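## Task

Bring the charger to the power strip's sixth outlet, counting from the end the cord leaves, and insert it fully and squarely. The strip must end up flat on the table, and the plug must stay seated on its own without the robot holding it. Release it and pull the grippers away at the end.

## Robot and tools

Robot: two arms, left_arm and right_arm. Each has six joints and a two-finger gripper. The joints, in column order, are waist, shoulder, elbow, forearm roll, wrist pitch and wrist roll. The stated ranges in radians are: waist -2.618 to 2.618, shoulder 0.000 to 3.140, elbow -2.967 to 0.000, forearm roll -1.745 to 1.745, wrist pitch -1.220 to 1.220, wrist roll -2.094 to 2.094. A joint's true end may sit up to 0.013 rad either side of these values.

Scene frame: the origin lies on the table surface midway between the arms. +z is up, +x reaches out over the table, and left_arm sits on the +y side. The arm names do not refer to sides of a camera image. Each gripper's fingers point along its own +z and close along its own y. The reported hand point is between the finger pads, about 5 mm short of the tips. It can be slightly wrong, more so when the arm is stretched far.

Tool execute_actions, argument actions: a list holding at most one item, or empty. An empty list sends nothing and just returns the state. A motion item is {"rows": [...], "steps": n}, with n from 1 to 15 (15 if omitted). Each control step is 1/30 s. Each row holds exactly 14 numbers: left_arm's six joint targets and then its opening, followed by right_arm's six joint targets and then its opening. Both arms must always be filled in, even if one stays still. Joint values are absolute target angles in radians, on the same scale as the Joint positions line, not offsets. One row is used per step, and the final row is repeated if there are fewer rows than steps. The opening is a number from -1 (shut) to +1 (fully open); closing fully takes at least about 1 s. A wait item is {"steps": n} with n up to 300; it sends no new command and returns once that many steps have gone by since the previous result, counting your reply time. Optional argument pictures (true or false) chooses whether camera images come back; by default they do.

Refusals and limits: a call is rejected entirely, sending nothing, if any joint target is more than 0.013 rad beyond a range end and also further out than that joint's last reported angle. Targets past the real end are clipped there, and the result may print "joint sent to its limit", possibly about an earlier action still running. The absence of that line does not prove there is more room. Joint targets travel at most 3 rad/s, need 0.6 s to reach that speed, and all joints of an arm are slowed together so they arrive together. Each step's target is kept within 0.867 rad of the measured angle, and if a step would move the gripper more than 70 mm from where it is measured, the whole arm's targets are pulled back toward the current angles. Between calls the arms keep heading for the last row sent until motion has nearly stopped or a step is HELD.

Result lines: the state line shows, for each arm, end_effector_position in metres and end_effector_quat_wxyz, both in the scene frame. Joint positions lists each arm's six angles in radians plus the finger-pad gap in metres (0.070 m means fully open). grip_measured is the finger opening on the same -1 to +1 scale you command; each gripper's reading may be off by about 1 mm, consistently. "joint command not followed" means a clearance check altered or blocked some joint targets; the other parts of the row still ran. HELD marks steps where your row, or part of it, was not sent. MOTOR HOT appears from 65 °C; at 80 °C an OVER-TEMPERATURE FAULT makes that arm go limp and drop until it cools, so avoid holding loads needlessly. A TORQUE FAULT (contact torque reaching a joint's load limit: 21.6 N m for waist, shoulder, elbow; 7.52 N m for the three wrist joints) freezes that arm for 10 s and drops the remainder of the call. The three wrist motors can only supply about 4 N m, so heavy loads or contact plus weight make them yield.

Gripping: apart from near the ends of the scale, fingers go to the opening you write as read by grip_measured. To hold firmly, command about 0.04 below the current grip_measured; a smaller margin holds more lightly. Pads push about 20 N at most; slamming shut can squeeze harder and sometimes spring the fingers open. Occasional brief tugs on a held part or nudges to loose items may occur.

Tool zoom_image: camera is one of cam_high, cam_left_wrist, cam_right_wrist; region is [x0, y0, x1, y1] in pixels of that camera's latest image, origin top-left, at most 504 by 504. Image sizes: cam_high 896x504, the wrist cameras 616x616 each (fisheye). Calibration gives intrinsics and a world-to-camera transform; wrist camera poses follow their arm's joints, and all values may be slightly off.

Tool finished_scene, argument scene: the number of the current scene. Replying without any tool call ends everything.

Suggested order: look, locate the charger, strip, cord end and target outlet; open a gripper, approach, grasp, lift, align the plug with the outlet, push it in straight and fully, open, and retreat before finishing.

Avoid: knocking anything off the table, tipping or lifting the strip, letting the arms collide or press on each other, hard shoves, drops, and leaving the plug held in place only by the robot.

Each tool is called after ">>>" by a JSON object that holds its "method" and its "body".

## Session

>>> {"method": "execute_actions", "body": {"actions": []}}

Scene clock: 0.00 s of 5400.00 s.
left_arm: end_effector_position=(+0.0879, -0.0285, +0.2629) grip_measured=+1.00 end_effector_quat_wxyz=(+0.298, +0.210, +0.681, -0.635) | right_arm: end_effector_position=(+0.5713, -0.5527, +0.2967) grip_measured=+1.00 end_effector_quat_wxyz=(+0.664, +0.032, +0.738, -0.115)
Joint positions: left_arm=[-1.367  1.156 -0.435  0.258 -0.635 -1.039  0.07 ] | right_arm=[-0.722  2.236 -2.045  1.57   0.476 -1.746  0.07 ]
camera_calibration (this result's frames):
cam_left_wrist: T_world_to_cam=[[-0.664632, -0.120589, 0.737376, -0.138537], [-0.686147, 0.489141, -0.538464, 0.209531], [-0.295748, -0.863829, -0.40784, 0.230724], [0, 0, 0, 1]] pos_world=[0.119929, 0.0801099, 0.309077]
cam_right_wrist: T_world_to_cam=[[-0.196136, -0.970757, 0.138423, -0.46509], [-0.664667, 0.0278294, -0.746621, 0.612431], [0.720936, -0.238444, -0.650689, -0.227868], [0, 0, 0, 1]] pos_world=[0.48012, -0.522867, 0.373362]

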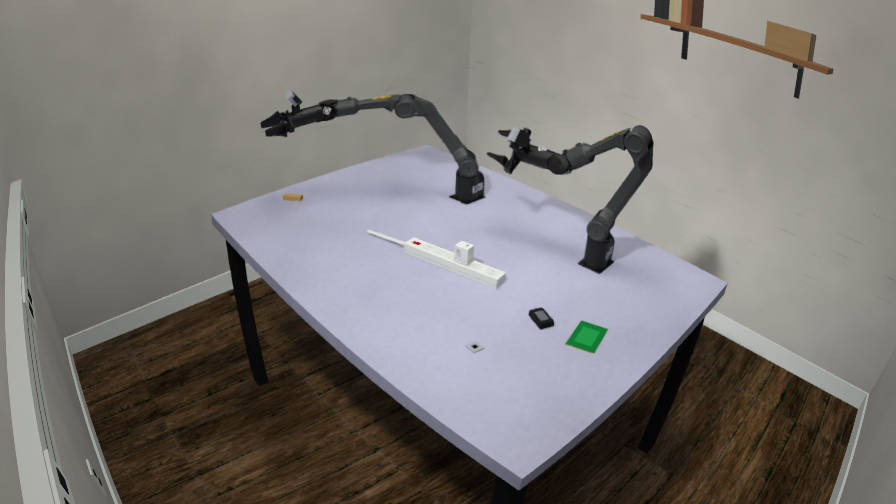

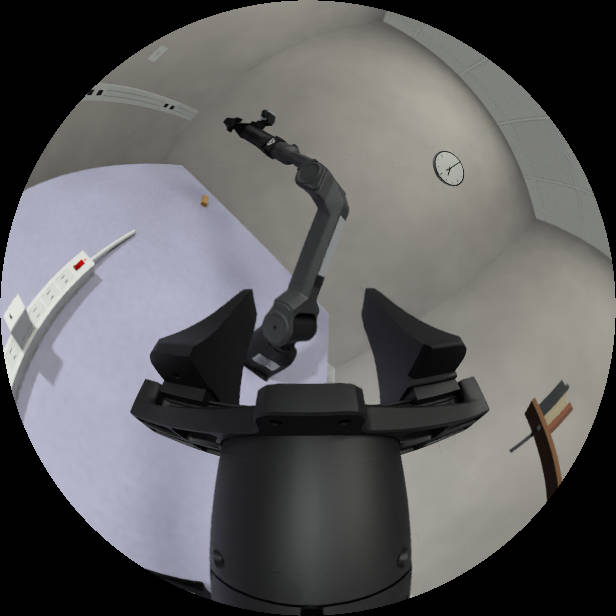

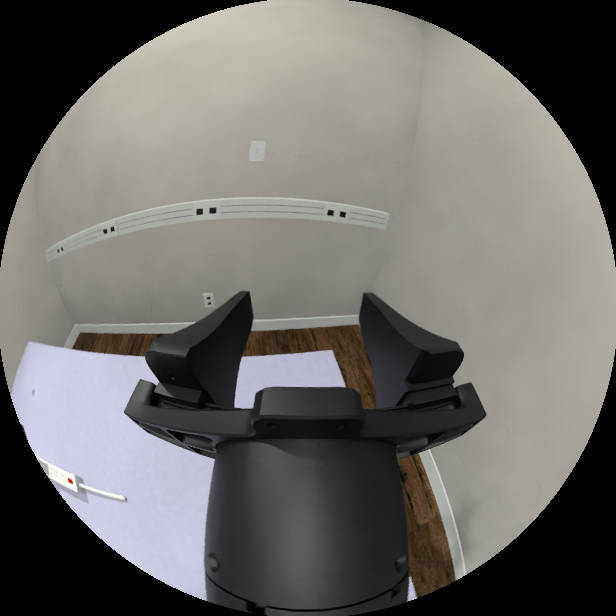

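>>> {"method": "zoom_image", "body": {"camera": "cam_high", "region": [395, 210, 515, 310]}}

Region (395, 210, 515, 310) of cam_high's 896x504 image, scaled by 4.200, with more detail than that image has.

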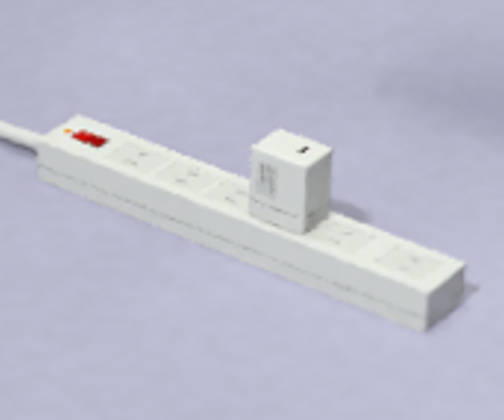

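>>> {"method": "execute_actions", "body": {"actions": [{"rows":[[-0.4085,1.6771,-1.1478,-0.5677,0.9249,1.3345,0.6,0.4,1.9,-1.448,0,0.9775,1.98,-1]],"steps":15}], "pictures": false}}

>>> {"method": "execute_actions", "body": {"actions": [{"steps":55}]}}

>>> {"method": "zoom_image", "body": {"camera": "cam_left_wrist", "region": [206, 190, 406, 390]}}

Scene clock: 13.97 s of 5400.00 s.
left_arm: end_effector_position=(+0.2640, -0.0062, +0.2259) grip_measured=+0.60 end_effector_quat_wxyz=(+0.407, +0.087, +0.801, -0.430) | right_arm: end_effector_position=(+0.6095, -0.3337, +0.2471) grip_measured=+0.07 end_effector_quat_wxyz=(+0.582, -0.100, +0.805, +0.065)
Joint positions: left_arm=[-1.021  1.346 -0.698 -0.046 -0.259 -0.664  0.056] | right_arm=[-0.427  2.137 -1.868  1.274  0.626 -1.45   0.037]
Steps of this call (steps 1 to 90: nothing new was sent; then 10.47 s passed at rest; steps 91 to 105: all 15 steps of this action). Readings (joint positions):
91: left_arm=[-1.367 1.156 -0.435 0.258 -0.635 -1.039] | right_arm=[-0.722 2.236 -2.045 1.570 0.476 -1.746]
92: left_arm=[-1.364 1.157 -0.437 0.255 -0.632 -1.037] | right_arm=[-0.720 2.235 -2.044 1.568 0.477 -1.744]
94: left_arm=[-1.340 1.171 -0.457 0.232 -0.607 -1.012] | right_arm=[-0.698 2.226 -2.027 1.543 0.490 -1.719]
98: left_arm=[-1.229 1.234 -0.545 0.131 -0.497 -0.901] | right_arm=[-0.602 2.191 -1.965 1.447 0.545 -1.623]
105: the state above

Scene clock: 15.80 s of 5400.00 s.
left_arm: end_effector_position=(+0.3303, +0.1178, +0.1202) grip_measured=+0.60 end_effector_quat_wxyz=(+0.202, +0.605, +0.753, -0.162) | right_arm: end_effector_position=(+0.3863, -0.0395, +0.0928) grip_measured=-0.97 end_effector_quat_wxyz=(+0.044, +0.668, +0.735, +0.106)
Joint positions: left_arm=[-0.409  1.677 -1.148 -0.568  0.925  1.335  0.056] | right_arm=[ 0.399  1.9   -1.449  0.002  0.977  1.903  0.001]
Steps of this call (steps 1 to 55: the robot went on to your last target). Readings (joint positions):
1: left_arm=[-0.992 1.362 -0.719 -0.071 -0.220 -0.625] | right_arm=[-0.402 2.129 -1.855 1.248 0.637 -1.424]
2: left_arm=[-0.964 1.377 -0.740 -0.095 -0.180 -0.584] | right_arm=[-0.376 2.122 -1.842 1.222 0.648 -1.398]
4: left_arm=[-0.906 1.408 -0.782 -0.144 -0.093 -0.498] | right_arm=[-0.326 2.108 -1.817 1.167 0.669 -1.343]
8: left_arm=[-0.793 1.469 -0.865 -0.240 0.110 -0.295] | right_arm=[-0.228 2.080 -1.767 1.048 0.710 -1.224]
55: the state above
camera_calibration (this result's frames):
cam_left_wrist: T_world_to_cam=[[-0.975252, -0.22056, -0.0153882, 0.350323], [-0.221061, 0.971507, 0.08548, -0.0579316], [-0.0039037, 0.0867663, -0.996221, 0.232939], [0, 0, 0, 1]] pos_world=[0.329756, 0.113337, 0.242401]
cam_right_wrist: T_world_to_cam=[[-0.971567, -0.0957043, -0.216558, 0.392068], [-0.213684, 0.748338, 0.627957, 0.0496756], [0.10196, 0.656377, -0.747511, 0.178705], [0, 0, 0, 1]] pos_world=[0.373314, -0.116949, 0.187295]

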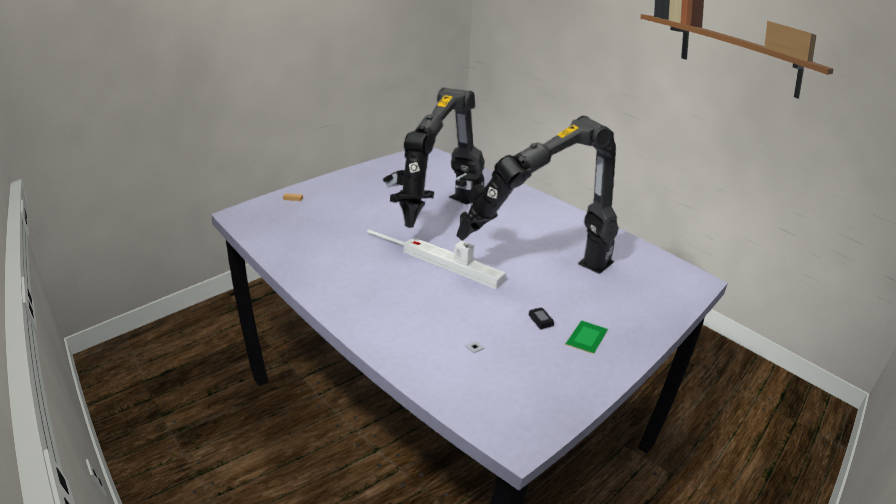

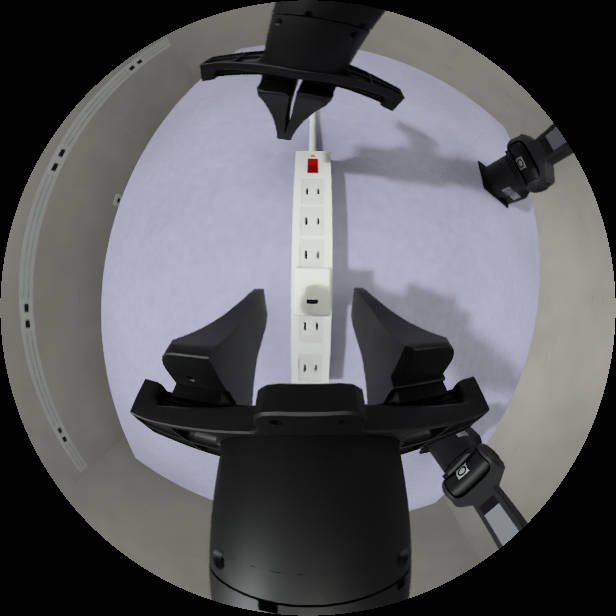

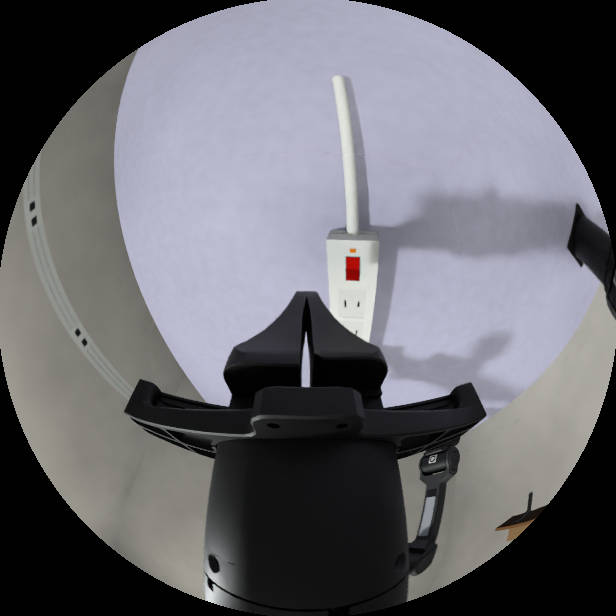

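Region (206, 190, 406, 390) of cam_left_wrist's 616x616 image, scaled by 2.520, with more detail than that image has.

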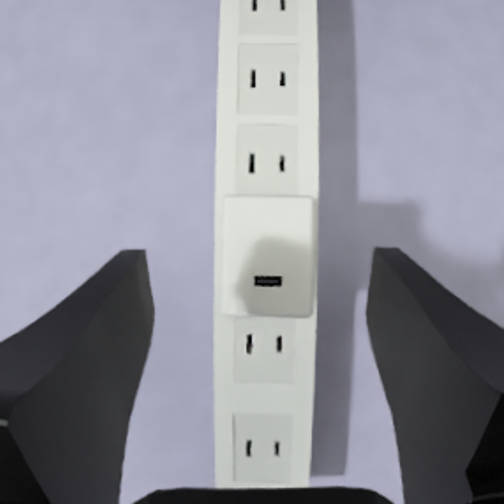

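>>> {"method": "execute_actions", "body": {"actions": [{"rows":[[-0.4292,1.7924,-1.0197,-0.7014,0.7274,1.5293,0.6,0.588,1.96,-1.44,0,0.965,1.98,-1]],"steps":15}], "pictures": false}}

>>> {"method": "execute_actions", "body": {"actions": [{"steps":6}]}}

Scene clock: 28.13 s of 5400.00 s.
left_arm: end_effector_position=(+0.3290, +0.1103, +0.0549) grip_measured=+0.60 end_effector_quat_wxyz=(+0.199, +0.612, +0.747, -0.165) | right_arm: end_effector_position=(+0.3440, +0.0279, +0.0653) grip_measured=-0.97 end_effector_quat_wxyz=(+0.023, +0.627, +0.775, +0.082)
Joint positions: left_arm=[-0.429  1.796 -1.019 -0.702  0.727  1.53   0.056] | right_arm=[ 0.59   1.961 -1.439  0.     0.965  1.98   0.001]
Steps of this call (steps 1 to 30: the robot went on to your last target; steps 31 to 90: nothing new was sent; then 8.83 s passed at rest; steps 91 to 105: all 15 steps of this action). Readings (joint positions):
91: left_arm=[-0.409 1.677 -1.148 -0.568 0.925 1.334] | right_arm=[0.400 1.900 -1.448 -0.000 0.977 1.980]
92: left_arm=[-0.409 1.679 -1.147 -0.570 0.922 1.336] | right_arm=[0.403 1.900 -1.448 -0.000 0.977 1.980]
94: left_arm=[-0.410 1.692 -1.132 -0.587 0.897 1.360] | right_arm=[0.427 1.907 -1.447 -0.001 0.977 1.980]
98: left_arm=[-0.422 1.758 -1.057 -0.662 0.786 1.472] | right_arm=[0.537 1.943 -1.442 -0.000 0.969 1.980]
105: the state above

Scene clock: 28.33 s of 5400.00 s.
left_arm: end_effector_position=(+0.3292, +0.1102, +0.0557) grip_measured=+0.60 end_effector_quat_wxyz=(+0.200, +0.612, +0.747, -0.164) | right_arm: end_effector_position=(+0.3444, +0.0274, +0.0656) grip_measured=-0.97 end_effector_quat_wxyz=(+0.023, +0.627, +0.774, +0.083)
Joint positions: left_arm=[-0.429  1.794 -1.02  -0.702  0.727  1.53   0.056] | right_arm=[ 0.588  1.96  -1.439  0.     0.965  1.98   0.001]
Steps of this call (steps 1 to 6: the robot went on to your last target). Readings (joint positions):
1: left_arm=[-0.429 1.795 -1.019 -0.702 0.727 1.530] | right_arm=[0.589 1.961 -1.439 0.000 0.965 1.980]
2: left_arm=[-0.429 1.795 -1.019 -0.702 0.727 1.530] | right_arm=[0.588 1.961 -1.439 0.000 0.965 1.980]
4: left_arm=[-0.429 1.794 -1.020 -0.702 0.727 1.530] | right_arm=[0.588 1.960 -1.439 0.000 0.965 1.980]
6: the state above
camera_calibration (this result's frames):
cam_left_wrist: T_world_to_cam=[[-0.979313, -0.201876, -0.0138908, 0.345776], [-0.202318, 0.975554, 0.085796, -0.0519046], [-0.00376888, 0.0868315, -0.996216, 0.169286], [0, 0, 0, 1]] pos_world=[0.328759, 0.10574, 0.177901]
cam_right_wrist: T_world_to_cam=[[-0.964618, -0.210198, -0.159148, 0.348865], [-0.263178, 0.73159, 0.628898, 0.0252017], [-0.0157621, 0.648531, -0.761025, 0.160336], [0, 0, 0, 1]] pos_world=[0.345681, -0.0490897, 0.161692]

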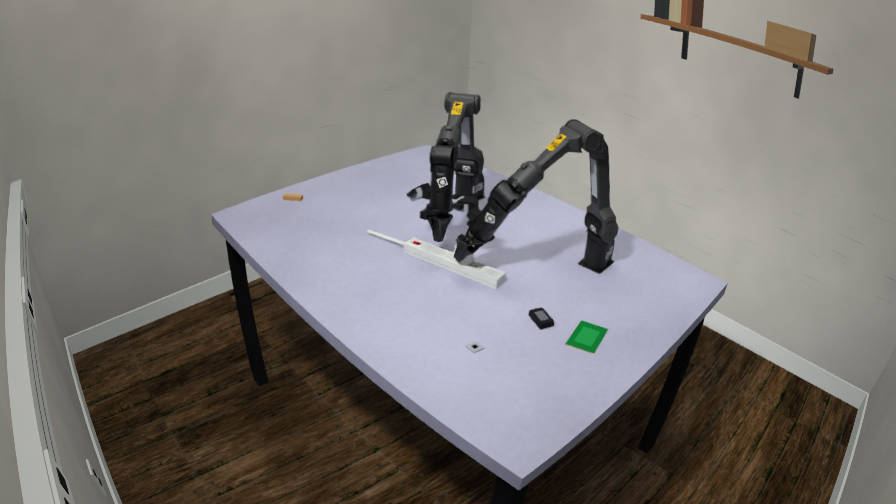

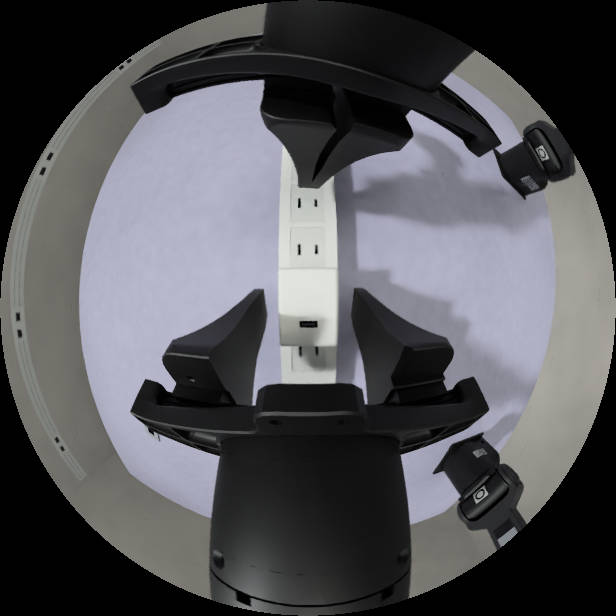

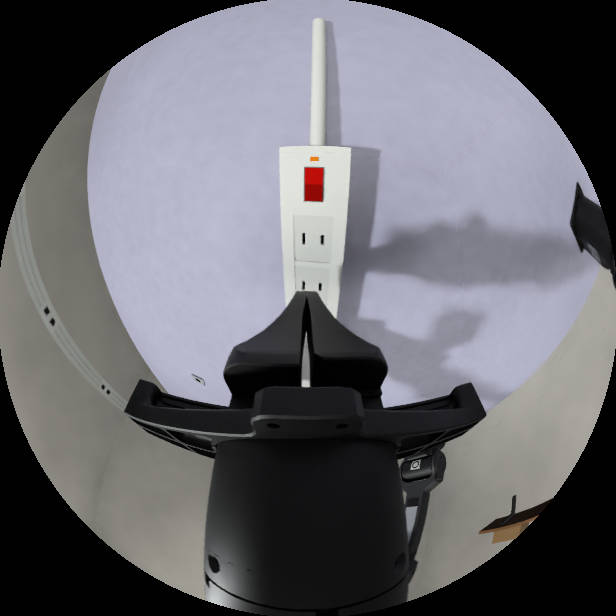

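>>> {"method": "execute_actions", "body": {"actions": [{"rows":[[-0.4292,1.7924,-1.0197,-0.7014,0.7274,1.5293,-0.02,0.588,1.9903,-1.3913,0,0.8845,1.98,-1]],"steps":10}], "pictures": false}}

>>> {"method": "execute_actions", "body": {"actions": [{"rows":[[-0.4292,1.7924,-1.0197,-0.7014,0.7274,1.5293,-0.07,0.588,1.9903,-1.3913,0,0.8845,1.98,-1],[-0.4292,1.7924,-1.0197,-0.7014,0.7274,1.5293,-0.11,0.588,1.9903,-1.3913,0,0.8845,1.98,-1],[-0.4292,1.7924,-1.0197,-0.7014,0.7274,1.5293,-0.15,0.588,1.9917,-1.3892,0,0.881,1.98,-1],[-0.4292,1.7924,-1.0197,-0.7014,0.7274,1.5293,-0.19,0.588,1.993,-1.3871,0,0.8776,1.98,-1],[-0.4292,1.7924,-1.0197,-0.7014,0.7274,1.5293,-0.23,0.588,1.9944,-1.385,0,0.8742,1.98,-1],[-0.4292,1.7924,-1.0197,-0.7014,0.7274,1.5293,-0.25,0.588,1.9957,-1.3829,0,0.8707,1.98,-1],[-0.4292,1.7924,-1.0197,-0.7014,0.7274,1.5293,-0.25,0.588,1.9971,-1.3808,0,0.8673,1.98,-1],[-0.4292,1.7924,-1.0197,-0.7014,0.7274,1.5293,-0.25,0.588,1.9984,-1.3787,0,0.8638,1.98,-1],[-0.4292,1.7924,-1.0197,-0.7014,0.7274,1.5293,-0.25,0.588,1.9998,-1.3766,0,0.8604,1.98,-1]],"steps":14}]}}

>>> {"method": "zoom_image", "body": {"camera": "cam_left_wrist", "region": [246, 230, 376, 360]}}

Scene clock: 37.07 s of 5400.00 s.
left_arm: end_effector_position=(+0.3293, +0.1103, +0.0562) grip_measured=-0.02 end_effector_quat_wxyz=(+0.200, +0.612, +0.747, -0.164) | right_arm: end_effector_position=(+0.3444, +0.0273, +0.0420) grip_measured=-0.97 end_effector_quat_wxyz=(+0.023, +0.627, +0.774, +0.083)
Joint positions: left_arm=[-0.429  1.792 -1.02  -0.701  0.727  1.529  0.034] | right_arm=[ 0.588  1.992 -1.389 -0.     0.884  1.98   0.001]
Steps of this call (steps 1 to 15: the robot went on to your last target; steps 16 to 90: nothing new was sent; then 5.40 s passed at rest; steps 91 to 100: all 10 steps of this action). Readings (joint positions):
91: left_arm=[-0.429 1.792 -1.020 -0.701 0.727 1.529] | right_arm=[0.588 1.960 -1.440 -0.000 0.965 1.980]
92: left_arm=[-0.429 1.792 -1.020 -0.701 0.727 1.529] | right_arm=[0.588 1.960 -1.439 -0.000 0.962 1.980]
94: left_arm=[-0.429 1.792 -1.020 -0.701 0.727 1.529] | right_arm=[0.588 1.968 -1.427 -0.000 0.936 1.980]
98: left_arm=[-0.429 1.792 -1.020 -0.701 0.727 1.529] | right_arm=[0.588 1.992 -1.389 -0.000 0.882 1.980]
100: the state above

Scene clock: 37.53 s of 5400.00 s.
left_arm: end_effector_position=(+0.3294, +0.1103, +0.0562) grip_measured=-0.13 end_effector_quat_wxyz=(+0.200, +0.612, +0.747, -0.164) | right_arm: end_effector_position=(+0.3447, +0.0275, +0.0361) grip_measured=-0.97 end_effector_quat_wxyz=(+0.023, +0.627, +0.774, +0.084)
Joint positions: left_arm=[-0.429  1.792 -1.02  -0.701  0.727  1.529  0.03 ] | right_arm=[ 0.588  2.    -1.377 -0.     0.86   1.98   0.001]
Steps of this call (steps 1 to 14: all 14 steps of this action). Readings (joint positions):
1: left_arm=[-0.429 1.792 -1.020 -0.701 0.727 1.529] | right_arm=[0.588 1.991 -1.390 -0.000 0.884 1.980]
2: left_arm=[-0.429 1.792 -1.020 -0.701 0.727 1.529] | right_arm=[0.588 1.991 -1.390 -0.000 0.884 1.980]
4: left_arm=[-0.429 1.792 -1.020 -0.701 0.727 1.529] | right_arm=[0.588 1.991 -1.390 -0.000 0.882 1.980]
8: left_arm=[-0.429 1.792 -1.020 -0.701 0.727 1.529] | right_arm=[0.588 1.996 -1.382 -0.000 0.867 1.980]
14: the state above
camera_calibration (this result's frames):
cam_left_wrist: T_world_to_cam=[[-0.979287, -0.201889, -0.0154222, 0.346091], [-0.202465, 0.975556, 0.0854244, -0.0519403], [-0.00220103, 0.0867775, -0.996225, 0.169285], [0, 0, 0, 1]] pos_world=[0.328779, 0.105853, 0.178421]
cam_right_wrist: T_world_to_cam=[[-0.964193, -0.210097, -0.161837, 0.344431], [-0.264835, 0.730699, 0.629239, 0.0443542], [-0.0139469, 0.649568, -0.760176, 0.137103], [0, 0, 0, 1]] pos_world=[0.345756, -0.0491036, 0.132055]

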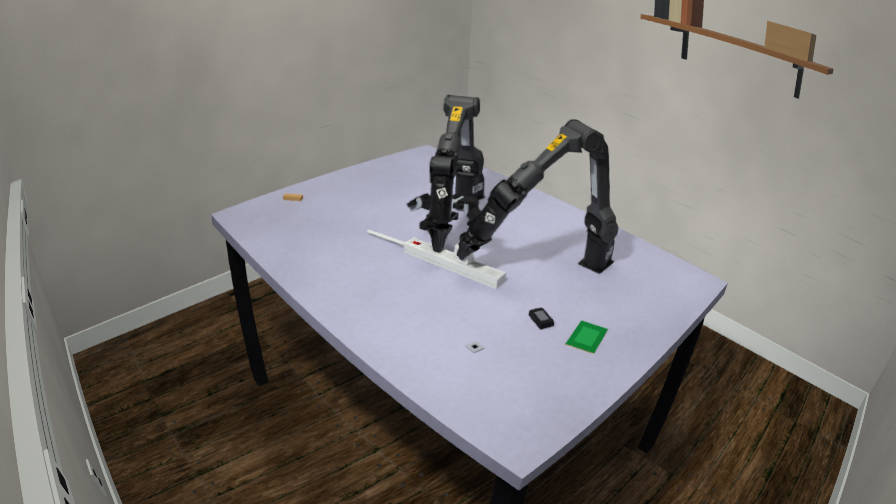

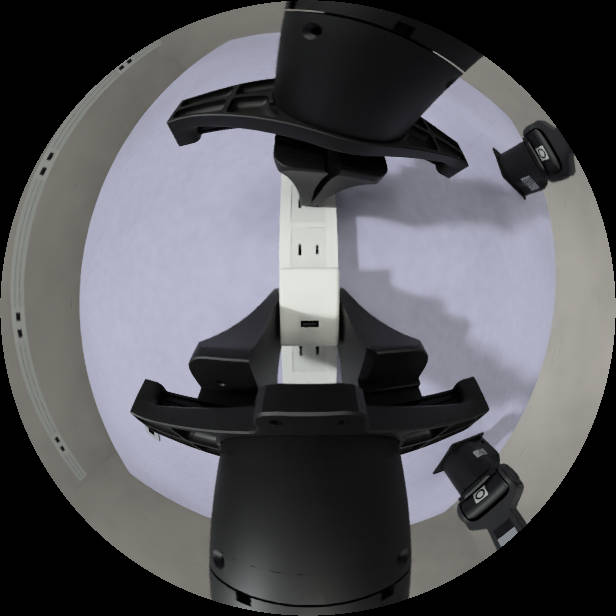

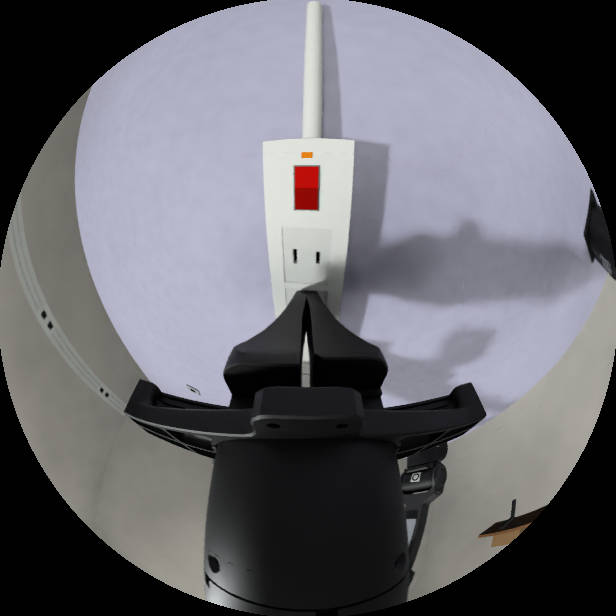

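Region (246, 230, 376, 360) of cam_left_wrist's 616x616 image, scaled by 3.877, with more detail than that image has.

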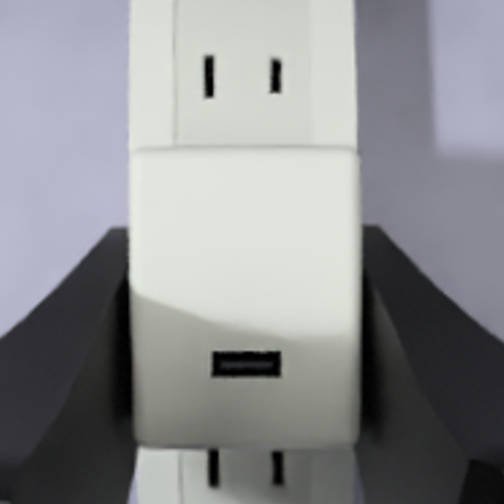

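No contact yet on the right; 3 mm lower.

>>> {"method": "execute_actions", "body": {"actions": [{"rows":[[-0.4292,1.7924,-1.0197,-0.7014,0.7274,1.5293,-0.21,0.588,2.0012,-1.3745,0,0.858,1.98,-1],[-0.4292,1.7924,-1.0197,-0.7014,0.7274,1.5293,-0.21,0.588,2.0025,-1.3724,0,0.855,1.98,-1],[-0.4292,1.7924,-1.0197,-0.7014,0.7274,1.5293,-0.21,0.588,2.0039,-1.3703,0,0.852,1.98,-1]],"steps":9}], "pictures": false}}

Scene clock: 41.00 s of 5400.00 s.
left_arm: end_effector_position=(+0.3294, +0.1103, +0.0562) grip_measured=-0.13 end_effector_quat_wxyz=(+0.200, +0.612, +0.747, -0.164) | right_arm: end_effector_position=(+0.3449, +0.0277, +0.0354) grip_measured=-0.97 end_effector_quat_wxyz=(+0.024, +0.627, +0.774, +0.086)
Joint positions: left_arm=[-0.429  1.792 -1.02  -0.701  0.727  1.529  0.03 ] | right_arm=[ 0.588  2.    -1.373 -0.     0.853  1.98   0.001]
Steps of this call (steps 1 to 15: the robot went on to your last target; steps 16 to 90: nothing new was sent; then 0.17 s passed at rest; steps 91 to 99: all 9 steps of this action). Readings (joint positions):
91: left_arm=[-0.429 1.792 -1.020 -0.701 0.727 1.529] | right_arm=[0.588 2.000 -1.377 -0.000 0.860 1.980]
92: left_arm=[-0.429 1.792 -1.020 -0.701 0.727 1.529] | right_arm=[0.588 2.000 -1.376 -0.000 0.859 1.980]
94: left_arm=[-0.429 1.792 -1.020 -0.701 0.727 1.529] | right_arm=[0.588 2.000 -1.373 -0.000 0.854 1.980]
98: left_arm=[-0.429 1.792 -1.020 -0.701 0.727 1.529] | right_arm=[0.588 2.000 -1.373 -0.000 0.853 1.980]
99: the state above

>>> {"method": "execute_actions", "body": {"actions": [{"rows":[[-0.4292,1.7905,-1.0216,-0.7014,0.7274,1.5293,-0.21,0.588,2.002,-1.372,0,0.853,1.98,-1],[-0.4292,1.7886,-1.0235,-0.7014,0.7274,1.5293,-0.21,0.588,2.002,-1.372,0,0.853,1.98,-1],[-0.4292,1.7867,-1.0254,-0.6988,0.7304,1.5257,-0.21,0.588,2.002,-1.372,0,0.853,1.98,-1],[-0.4292,1.7848,-1.0273,-0.6962,0.7334,1.5221,-0.21,0.588,2.002,-1.372,0,0.853,1.98,-1],[-0.4292,1.7829,-1.0292,-0.6936,0.7364,1.5185,-0.21,0.588,2.002,-1.372,0,0.853,1.98,-1],[-0.4292,1.781,-1.0311,-0.691,0.7394,1.5149,-0.21,0.588,2.002,-1.372,0,0.853,1.98,-1],[-0.4292,1.7791,-1.033,-0.6884,0.7424,1.5113,-0.21,0.588,2.002,-1.372,0,0.853,1.98,-1],[-0.4292,1.7772,-1.0349,-0.6858,0.7454,1.5077,-0.21,0.588,2.002,-1.372,0,0.853,1.98,-1],[-0.4292,1.7753,-1.0369,-0.682,0.75,1.5025,-0.21,0.588,2.002,-1.372,0,0.853,1.98,-1],[-0.4292,1.7734,-1.0388,-0.678,0.7545,1.497,-0.21,0.588,2.002,-1.372,0,0.853,1.98,-1],[-0.4292,1.7715,-1.0408,-0.674,0.759,1.492,-0.21,0.588,2.002,-1.372,0,0.853,1.98,-1],[-0.4292,1.7696,-1.0428,-0.6705,0.7634,1.4865,-0.21,0.588,2.002,-1.372,0,0.853,1.98,-1]],"steps":15}]}}

Scene clock: 49.07 s of 5400.00 s.
left_arm: end_effector_position=(+0.3294, +0.1098, +0.0697) grip_measured=-0.13 end_effector_quat_wxyz=(+0.201, +0.613, +0.747, -0.164) | right_arm: end_effector_position=(+0.3443, +0.0273, +0.0344) grip_measured=-0.97 end_effector_quat_wxyz=(+0.023, +0.627, +0.774, +0.084)
Joint positions: left_arm=[-0.429  1.766 -1.045 -0.67   0.766  1.485  0.03 ] | right_arm=[ 0.588  2.001 -1.371  0.     0.853  1.98   0.001]
Steps of this call (steps 1 to 15: the robot went on to your last target; steps 16 to 90: nothing new was sent; then 4.57 s passed at rest; steps 91 to 105: all 15 steps of this action). Readings (joint positions):
91: left_arm=[-0.429 1.792 -1.020 -0.701 0.727 1.529] | right_arm=[0.588 2.001 -1.371 -0.000 0.852 1.980]
92: left_arm=[-0.429 1.792 -1.020 -0.701 0.727 1.529] | right_arm=[0.588 2.001 -1.371 -0.000 0.852 1.980]
94: left_arm=[-0.430 1.791 -1.021 -0.699 0.729 1.527] | right_arm=[0.588 2.001 -1.371 -0.000 0.852 1.980]
98: left_arm=[-0.430 1.784 -1.030 -0.686 0.743 1.511] | right_arm=[0.588 2.001 -1.371 0.000 0.852 1.980]
105: the state above
camera_calibration (this result's frames):
cam_left_wrist: T_world_to_cam=[[-0.979478, -0.200907, -0.0161019, 0.346178], [-0.201549, 0.97594, 0.0831787, -0.0527839], [-0.000996691, 0.0847171, -0.996405, 0.182607], [0, 0, 0, 1]] pos_world=[0.328618, 0.105594, 0.191915]
cam_right_wrist: T_world_to_cam=[[-0.964243, -0.209775, -0.161957, 0.343803], [-0.264662, 0.730442, 0.62961, 0.0453391], [-0.0137765, 0.649961, -0.759843, 0.135871], [0, 0, 0, 1]] pos_world=[0.345381, -0.0493068, 0.130376]

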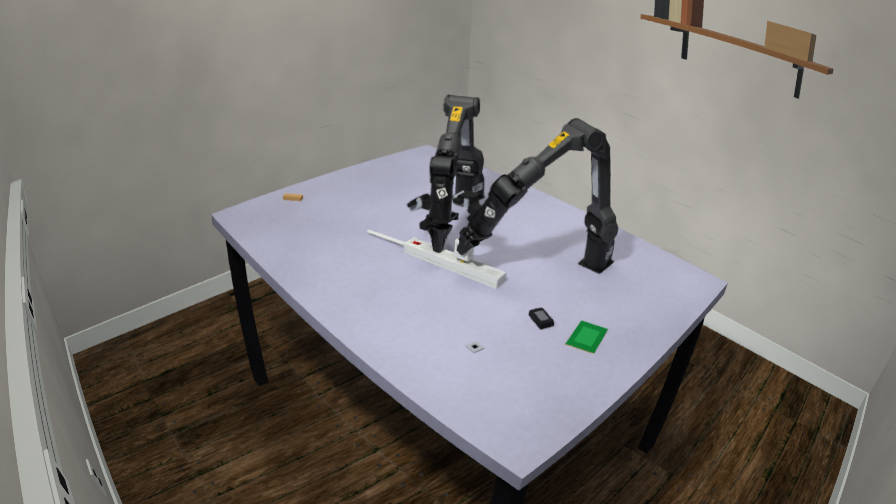

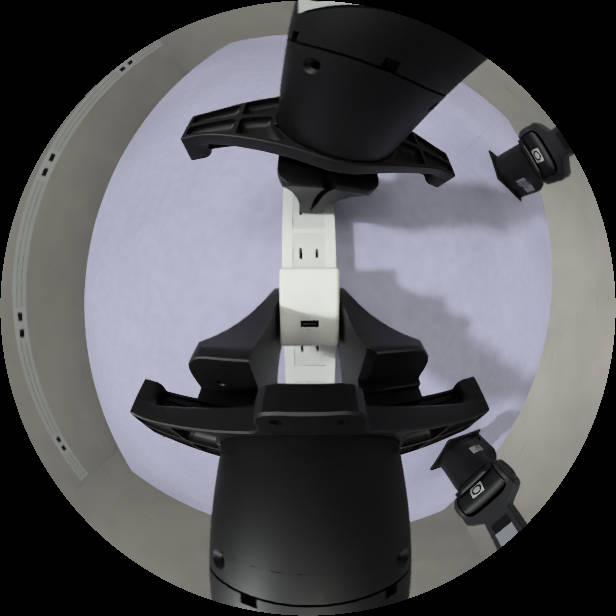

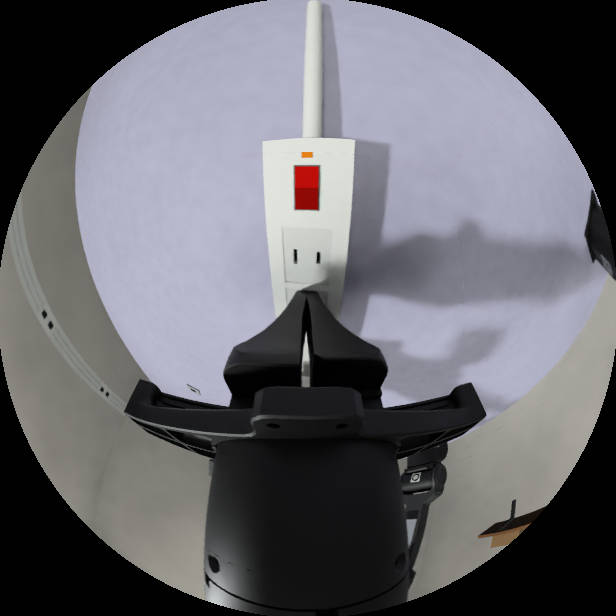

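>>> {"method": "execute_actions", "body": {"actions": [{"rows":[[-0.4292,1.7677,-1.0448,-0.669,0.765,1.485,-0.21,0.588,2.0,-1.373,0,0.853,1.98,-1],[-0.4292,1.7658,-1.0468,-0.6665,0.768,1.4815,-0.21,0.588,1.998,-1.375,0,0.853,1.98,-1],[-0.4292,1.764,-1.0488,-0.664,0.771,1.478,-0.21,0.588,1.996,-1.377,0,0.853,1.98,-1],[-0.4292,1.7621,-1.0508,-0.6615,0.774,1.4745,-0.21,0.588,1.996,-1.377,0,0.853,1.98,-1],[-0.4292,1.7603,-1.0528,-0.659,0.777,1.471,-0.21,0.588,1.996,-1.377,0,0.853,1.98,-1],[-0.4292,1.7584,-1.0548,-0.6565,0.78,1.4675,-0.21,0.588,1.994,-1.379,0,0.853,1.98,-1],[-0.4292,1.7548,-1.0588,-0.652,0.787,1.46,-0.21,0.588,1.99,-1.383,0,0.853,1.98,-1],[-0.4292,1.7511,-1.0629,-0.647,0.793,1.453,-0.21,0.588,1.985,-1.388,0,0.853,1.98,-1],[-0.4292,1.7475,-1.067,-0.642,0.7995,1.4465,-0.21,0.588,1.98,-1.393,0,0.853,1.98,-1],[-0.4292,1.7438,-1.071,-0.6371,0.8058,1.4398,-0.21,0.588,1.97,-1.40,0,0.86,1.98,-1]],"steps":15}], "pictures": false}}

>>> {"method": "execute_actions", "body": {"actions": [{"rows":[[-0.1632,1.6363,-0.9192,-0.66,0.901,1.7023,-0.21,0.588,1.8,-1.3,0,0.9,1.7,-1]],"steps":15}], "pictures": false}}

>>> {"method": "execute_actions", "body": {"actions": [{"rows":[[-0.1632,1.6405,-0.9151,-0.6643,0.8948,1.7093,-0.21,0.87,1.56,-0.557,0,-0.147,0,-1]],"steps":15}], "pictures": false}}

>>> {"method": "execute_actions", "body": {"actions": [{"steps":25}]}}

>>> {"method": "zoom_image", "body": {"camera": "cam_left_wrist", "region": [226, 190, 396, 360]}}

Scene clock: 65.33 s of 5400.00 s.
left_arm: end_effector_position=(+0.3297, +0.1103, +0.0827) grip_measured=-0.13 end_effector_quat_wxyz=(+0.201, +0.612, +0.747, -0.164) | right_arm: end_effector_position=(+0.3522, +0.0326, +0.0530) grip_measured=-0.97 end_effector_quat_wxyz=(+0.030, +0.625, +0.772, +0.107)
Joint positions: left_arm=[-0.429  1.743 -1.072 -0.636  0.807  1.438  0.03 ] | right_arm=[ 0.588  1.974 -1.398 -0.001  0.859  1.98   0.001]
Steps of this call (steps 1 to 15: the robot went on to your last target; steps 16 to 90: nothing new was sent; then 12.77 s passed at rest; steps 91 to 105: all 15 steps of this action). Readings (joint positions):
91: left_arm=[-0.429 1.770 -1.043 -0.670 0.763 1.487] | right_arm=[0.588 2.001 -1.372 -0.000 0.853 1.980]
92: left_arm=[-0.429 1.770 -1.044 -0.669 0.765 1.486] | right_arm=[0.588 2.001 -1.372 -0.000 0.853 1.980]
94: left_arm=[-0.429 1.767 -1.048 -0.663 0.771 1.480] | right_arm=[0.588 2.001 -1.373 -0.000 0.854 1.980]
98: left_arm=[-0.429 1.758 -1.057 -0.653 0.784 1.463] | right_arm=[0.588 1.999 -1.376 -0.001 0.854 1.980]
105: the state above

Scene clock: 65.83 s of 5400.00 s.
left_arm: end_effector_position=(+0.3115, +0.1935, +0.0803) grip_measured=-0.13 end_effector_quat_wxyz=(+0.201, +0.611, +0.749, -0.163) | right_arm: end_effector_position=(+0.3274, +0.0152, +0.0947) grip_measured=-0.97 end_effector_quat_wxyz=(+0.052, +0.510, +0.850, +0.118)
Joint positions: left_arm=[-0.161  1.635 -0.918 -0.66   0.902  1.704  0.03 ] | right_arm=[ 0.588  1.799 -1.3   -0.     0.9    1.699  0.001]
Steps of this call (steps 1 to 15: all 15 steps of this action). Readings (joint positions):
1: left_arm=[-0.429 1.743 -1.072 -0.636 0.806 1.438] | right_arm=[0.588 1.973 -1.398 -0.001 0.859 1.980]
2: left_arm=[-0.426 1.742 -1.070 -0.637 0.807 1.441] | right_arm=[0.588 1.971 -1.398 -0.001 0.860 1.977]
4: left_arm=[-0.402 1.733 -1.056 -0.639 0.815 1.467] | right_arm=[0.588 1.955 -1.391 -0.001 0.864 1.952]
8: left_arm=[-0.283 1.686 -0.988 -0.649 0.857 1.584] | right_arm=[0.588 1.882 -1.348 -0.000 0.881 1.833]
15: the state above

Scene clock: 66.33 s of 5400.00 s.
left_arm: end_effector_position=(+0.3118, +0.1926, +0.0785) grip_measured=-0.13 end_effector_quat_wxyz=(+0.201, +0.611, +0.748, -0.164) | right_arm: end_effector_position=(+0.2727, +0.0522, +0.0619) grip_measured=-0.97 end_effector_quat_wxyz=(+0.147, +0.169, +0.952, +0.210)
Joint positions: left_arm=[-0.163  1.64  -0.915 -0.665  0.895  1.709  0.03 ] | right_arm=[ 0.752  1.661 -0.867  0.     0.346  1.134  0.001]
Steps of this call (steps 1 to 15: all 15 steps of this action). Readings (joint positions):
1: left_arm=[-0.162 1.635 -0.918 -0.660 0.902 1.704] | right_arm=[0.588 1.799 -1.300 -0.000 0.900 1.699]
2: left_arm=[-0.163 1.636 -0.918 -0.662 0.899 1.705] | right_arm=[0.589 1.799 -1.297 -0.000 0.897 1.698]
4: left_arm=[-0.163 1.638 -0.915 -0.665 0.895 1.709] | right_arm=[0.596 1.793 -1.277 -0.000 0.872 1.673]
8: left_arm=[-0.163 1.639 -0.915 -0.665 0.895 1.709] | right_arm=[0.634 1.761 -1.176 -0.000 0.753 1.554]
15: the state above

Scene clock: 67.17 s of 5400.00 s.
left_arm: end_effector_position=(+0.3116, +0.1928, +0.0782) grip_measured=-0.13 end_effector_quat_wxyz=(+0.200, +0.611, +0.748, -0.164) | right_arm: end_effector_position=(+0.2310, +0.0713, +0.0660) grip_measured=-0.97 end_effector_quat_wxyz=(+0.351, -0.400, +0.829, +0.170)
Joint positions: left_arm=[-0.163  1.64  -0.915 -0.664  0.895  1.709  0.03 ] | right_arm=[ 0.87   1.56  -0.557  0.    -0.147  0.     0.001]
Steps of this call (steps 1 to 25: the robot went on to your last target). Readings (joint positions):
1: left_arm=[-0.163 1.640 -0.915 -0.665 0.895 1.709] | right_arm=[0.767 1.649 -0.828 0.000 0.283 1.052]
2: left_arm=[-0.163 1.640 -0.915 -0.665 0.895 1.709] | right_arm=[0.780 1.638 -0.793 0.000 0.227 0.964]
4: left_arm=[-0.163 1.640 -0.915 -0.665 0.895 1.709] | right_arm=[0.801 1.620 -0.738 0.000 0.131 0.781]
8: left_arm=[-0.163 1.640 -0.915 -0.665 0.895 1.709] | right_arm=[0.831 1.593 -0.657 0.000 -0.001 0.453]
25: the state above
camera_calibration (this result's frames):
cam_left_wrist: T_world_to_cam=[[-0.978564, -0.20538, -0.01521, 0.346068], [-0.205924, 0.974829, 0.0854649, -0.136648], [-0.00272563, 0.086765, -0.996225, 0.184145], [0, 0, 0, 1]] pos_world=[0.311012, 0.188306, 0.200392]
cam_right_wrist: T_world_to_cam=[[0.788604, -0.614864, 0.00682113, -0.138322], [-0.604133, -0.776813, -0.177724, 0.202591], [0.114575, 0.136033, -0.984057, 0.151539], [0, 0, 0, 1]] pos_world=[0.21411, 0.0517112, 0.186072]

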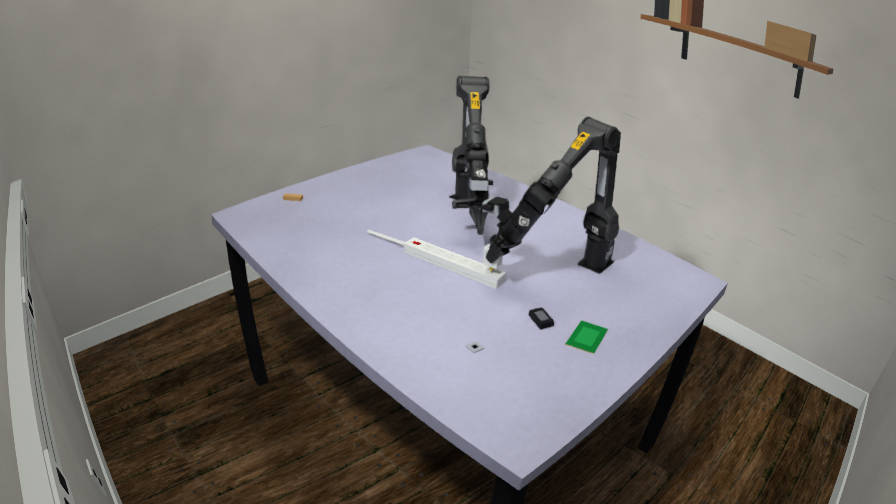

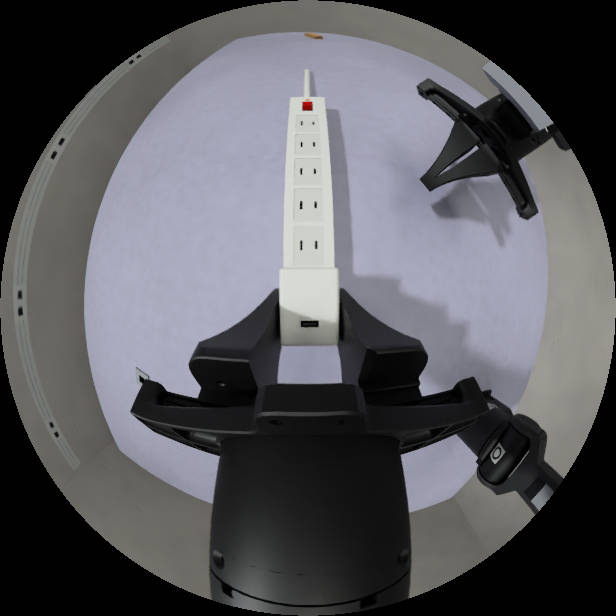

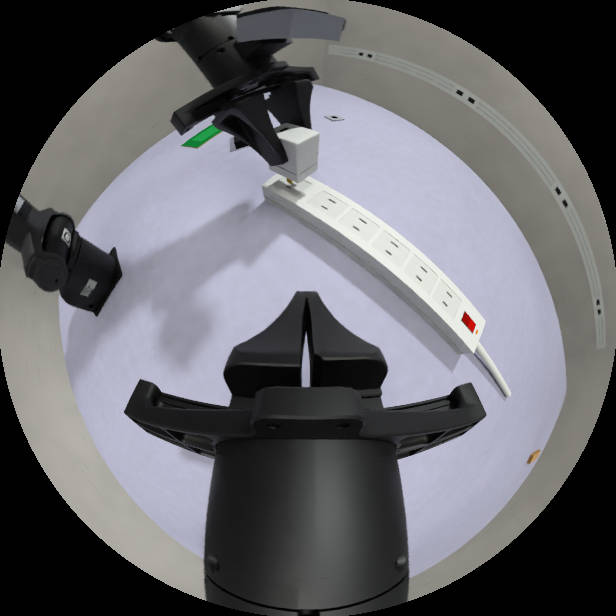

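Region (226, 190, 396, 360) of cam_left_wrist's 616x616 image, scaled by 2.965, with more detail than that image has.

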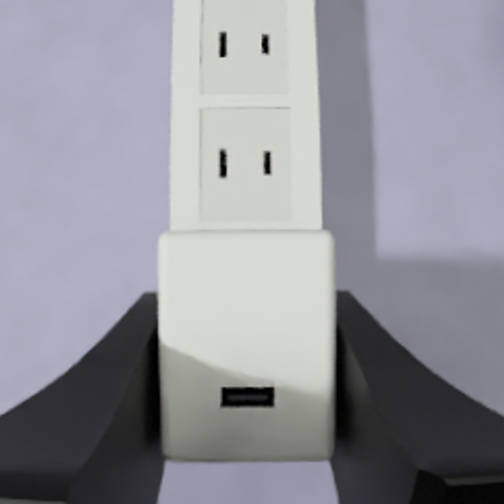

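>>> {"method": "zoom_image", "body": {"camera": "cam_right_wrist", "region": [260, 150, 340, 230]}}

>>> {"method": "zoom_image", "body": {"camera": "cam_high", "region": [465, 245, 515, 295]}}

Region (260, 150, 340, 230) of cam_right_wrist's 616x616 image, scaled by 6.300, with more detail than that image has.

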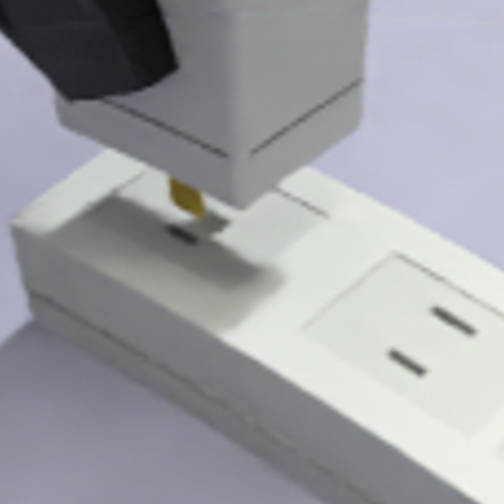

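Region (465, 245, 515, 295) of cam_high's 896x504 image, scaled by 10.080, with more detail than that image has.

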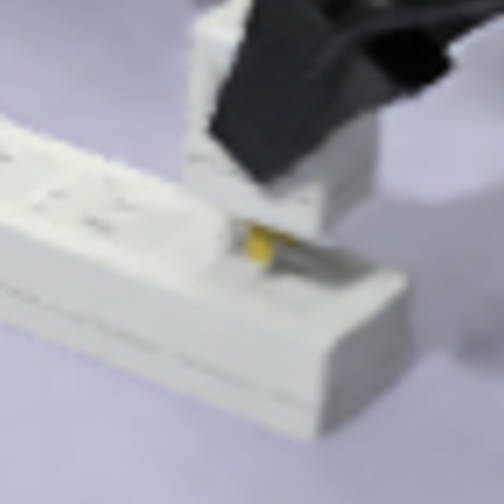

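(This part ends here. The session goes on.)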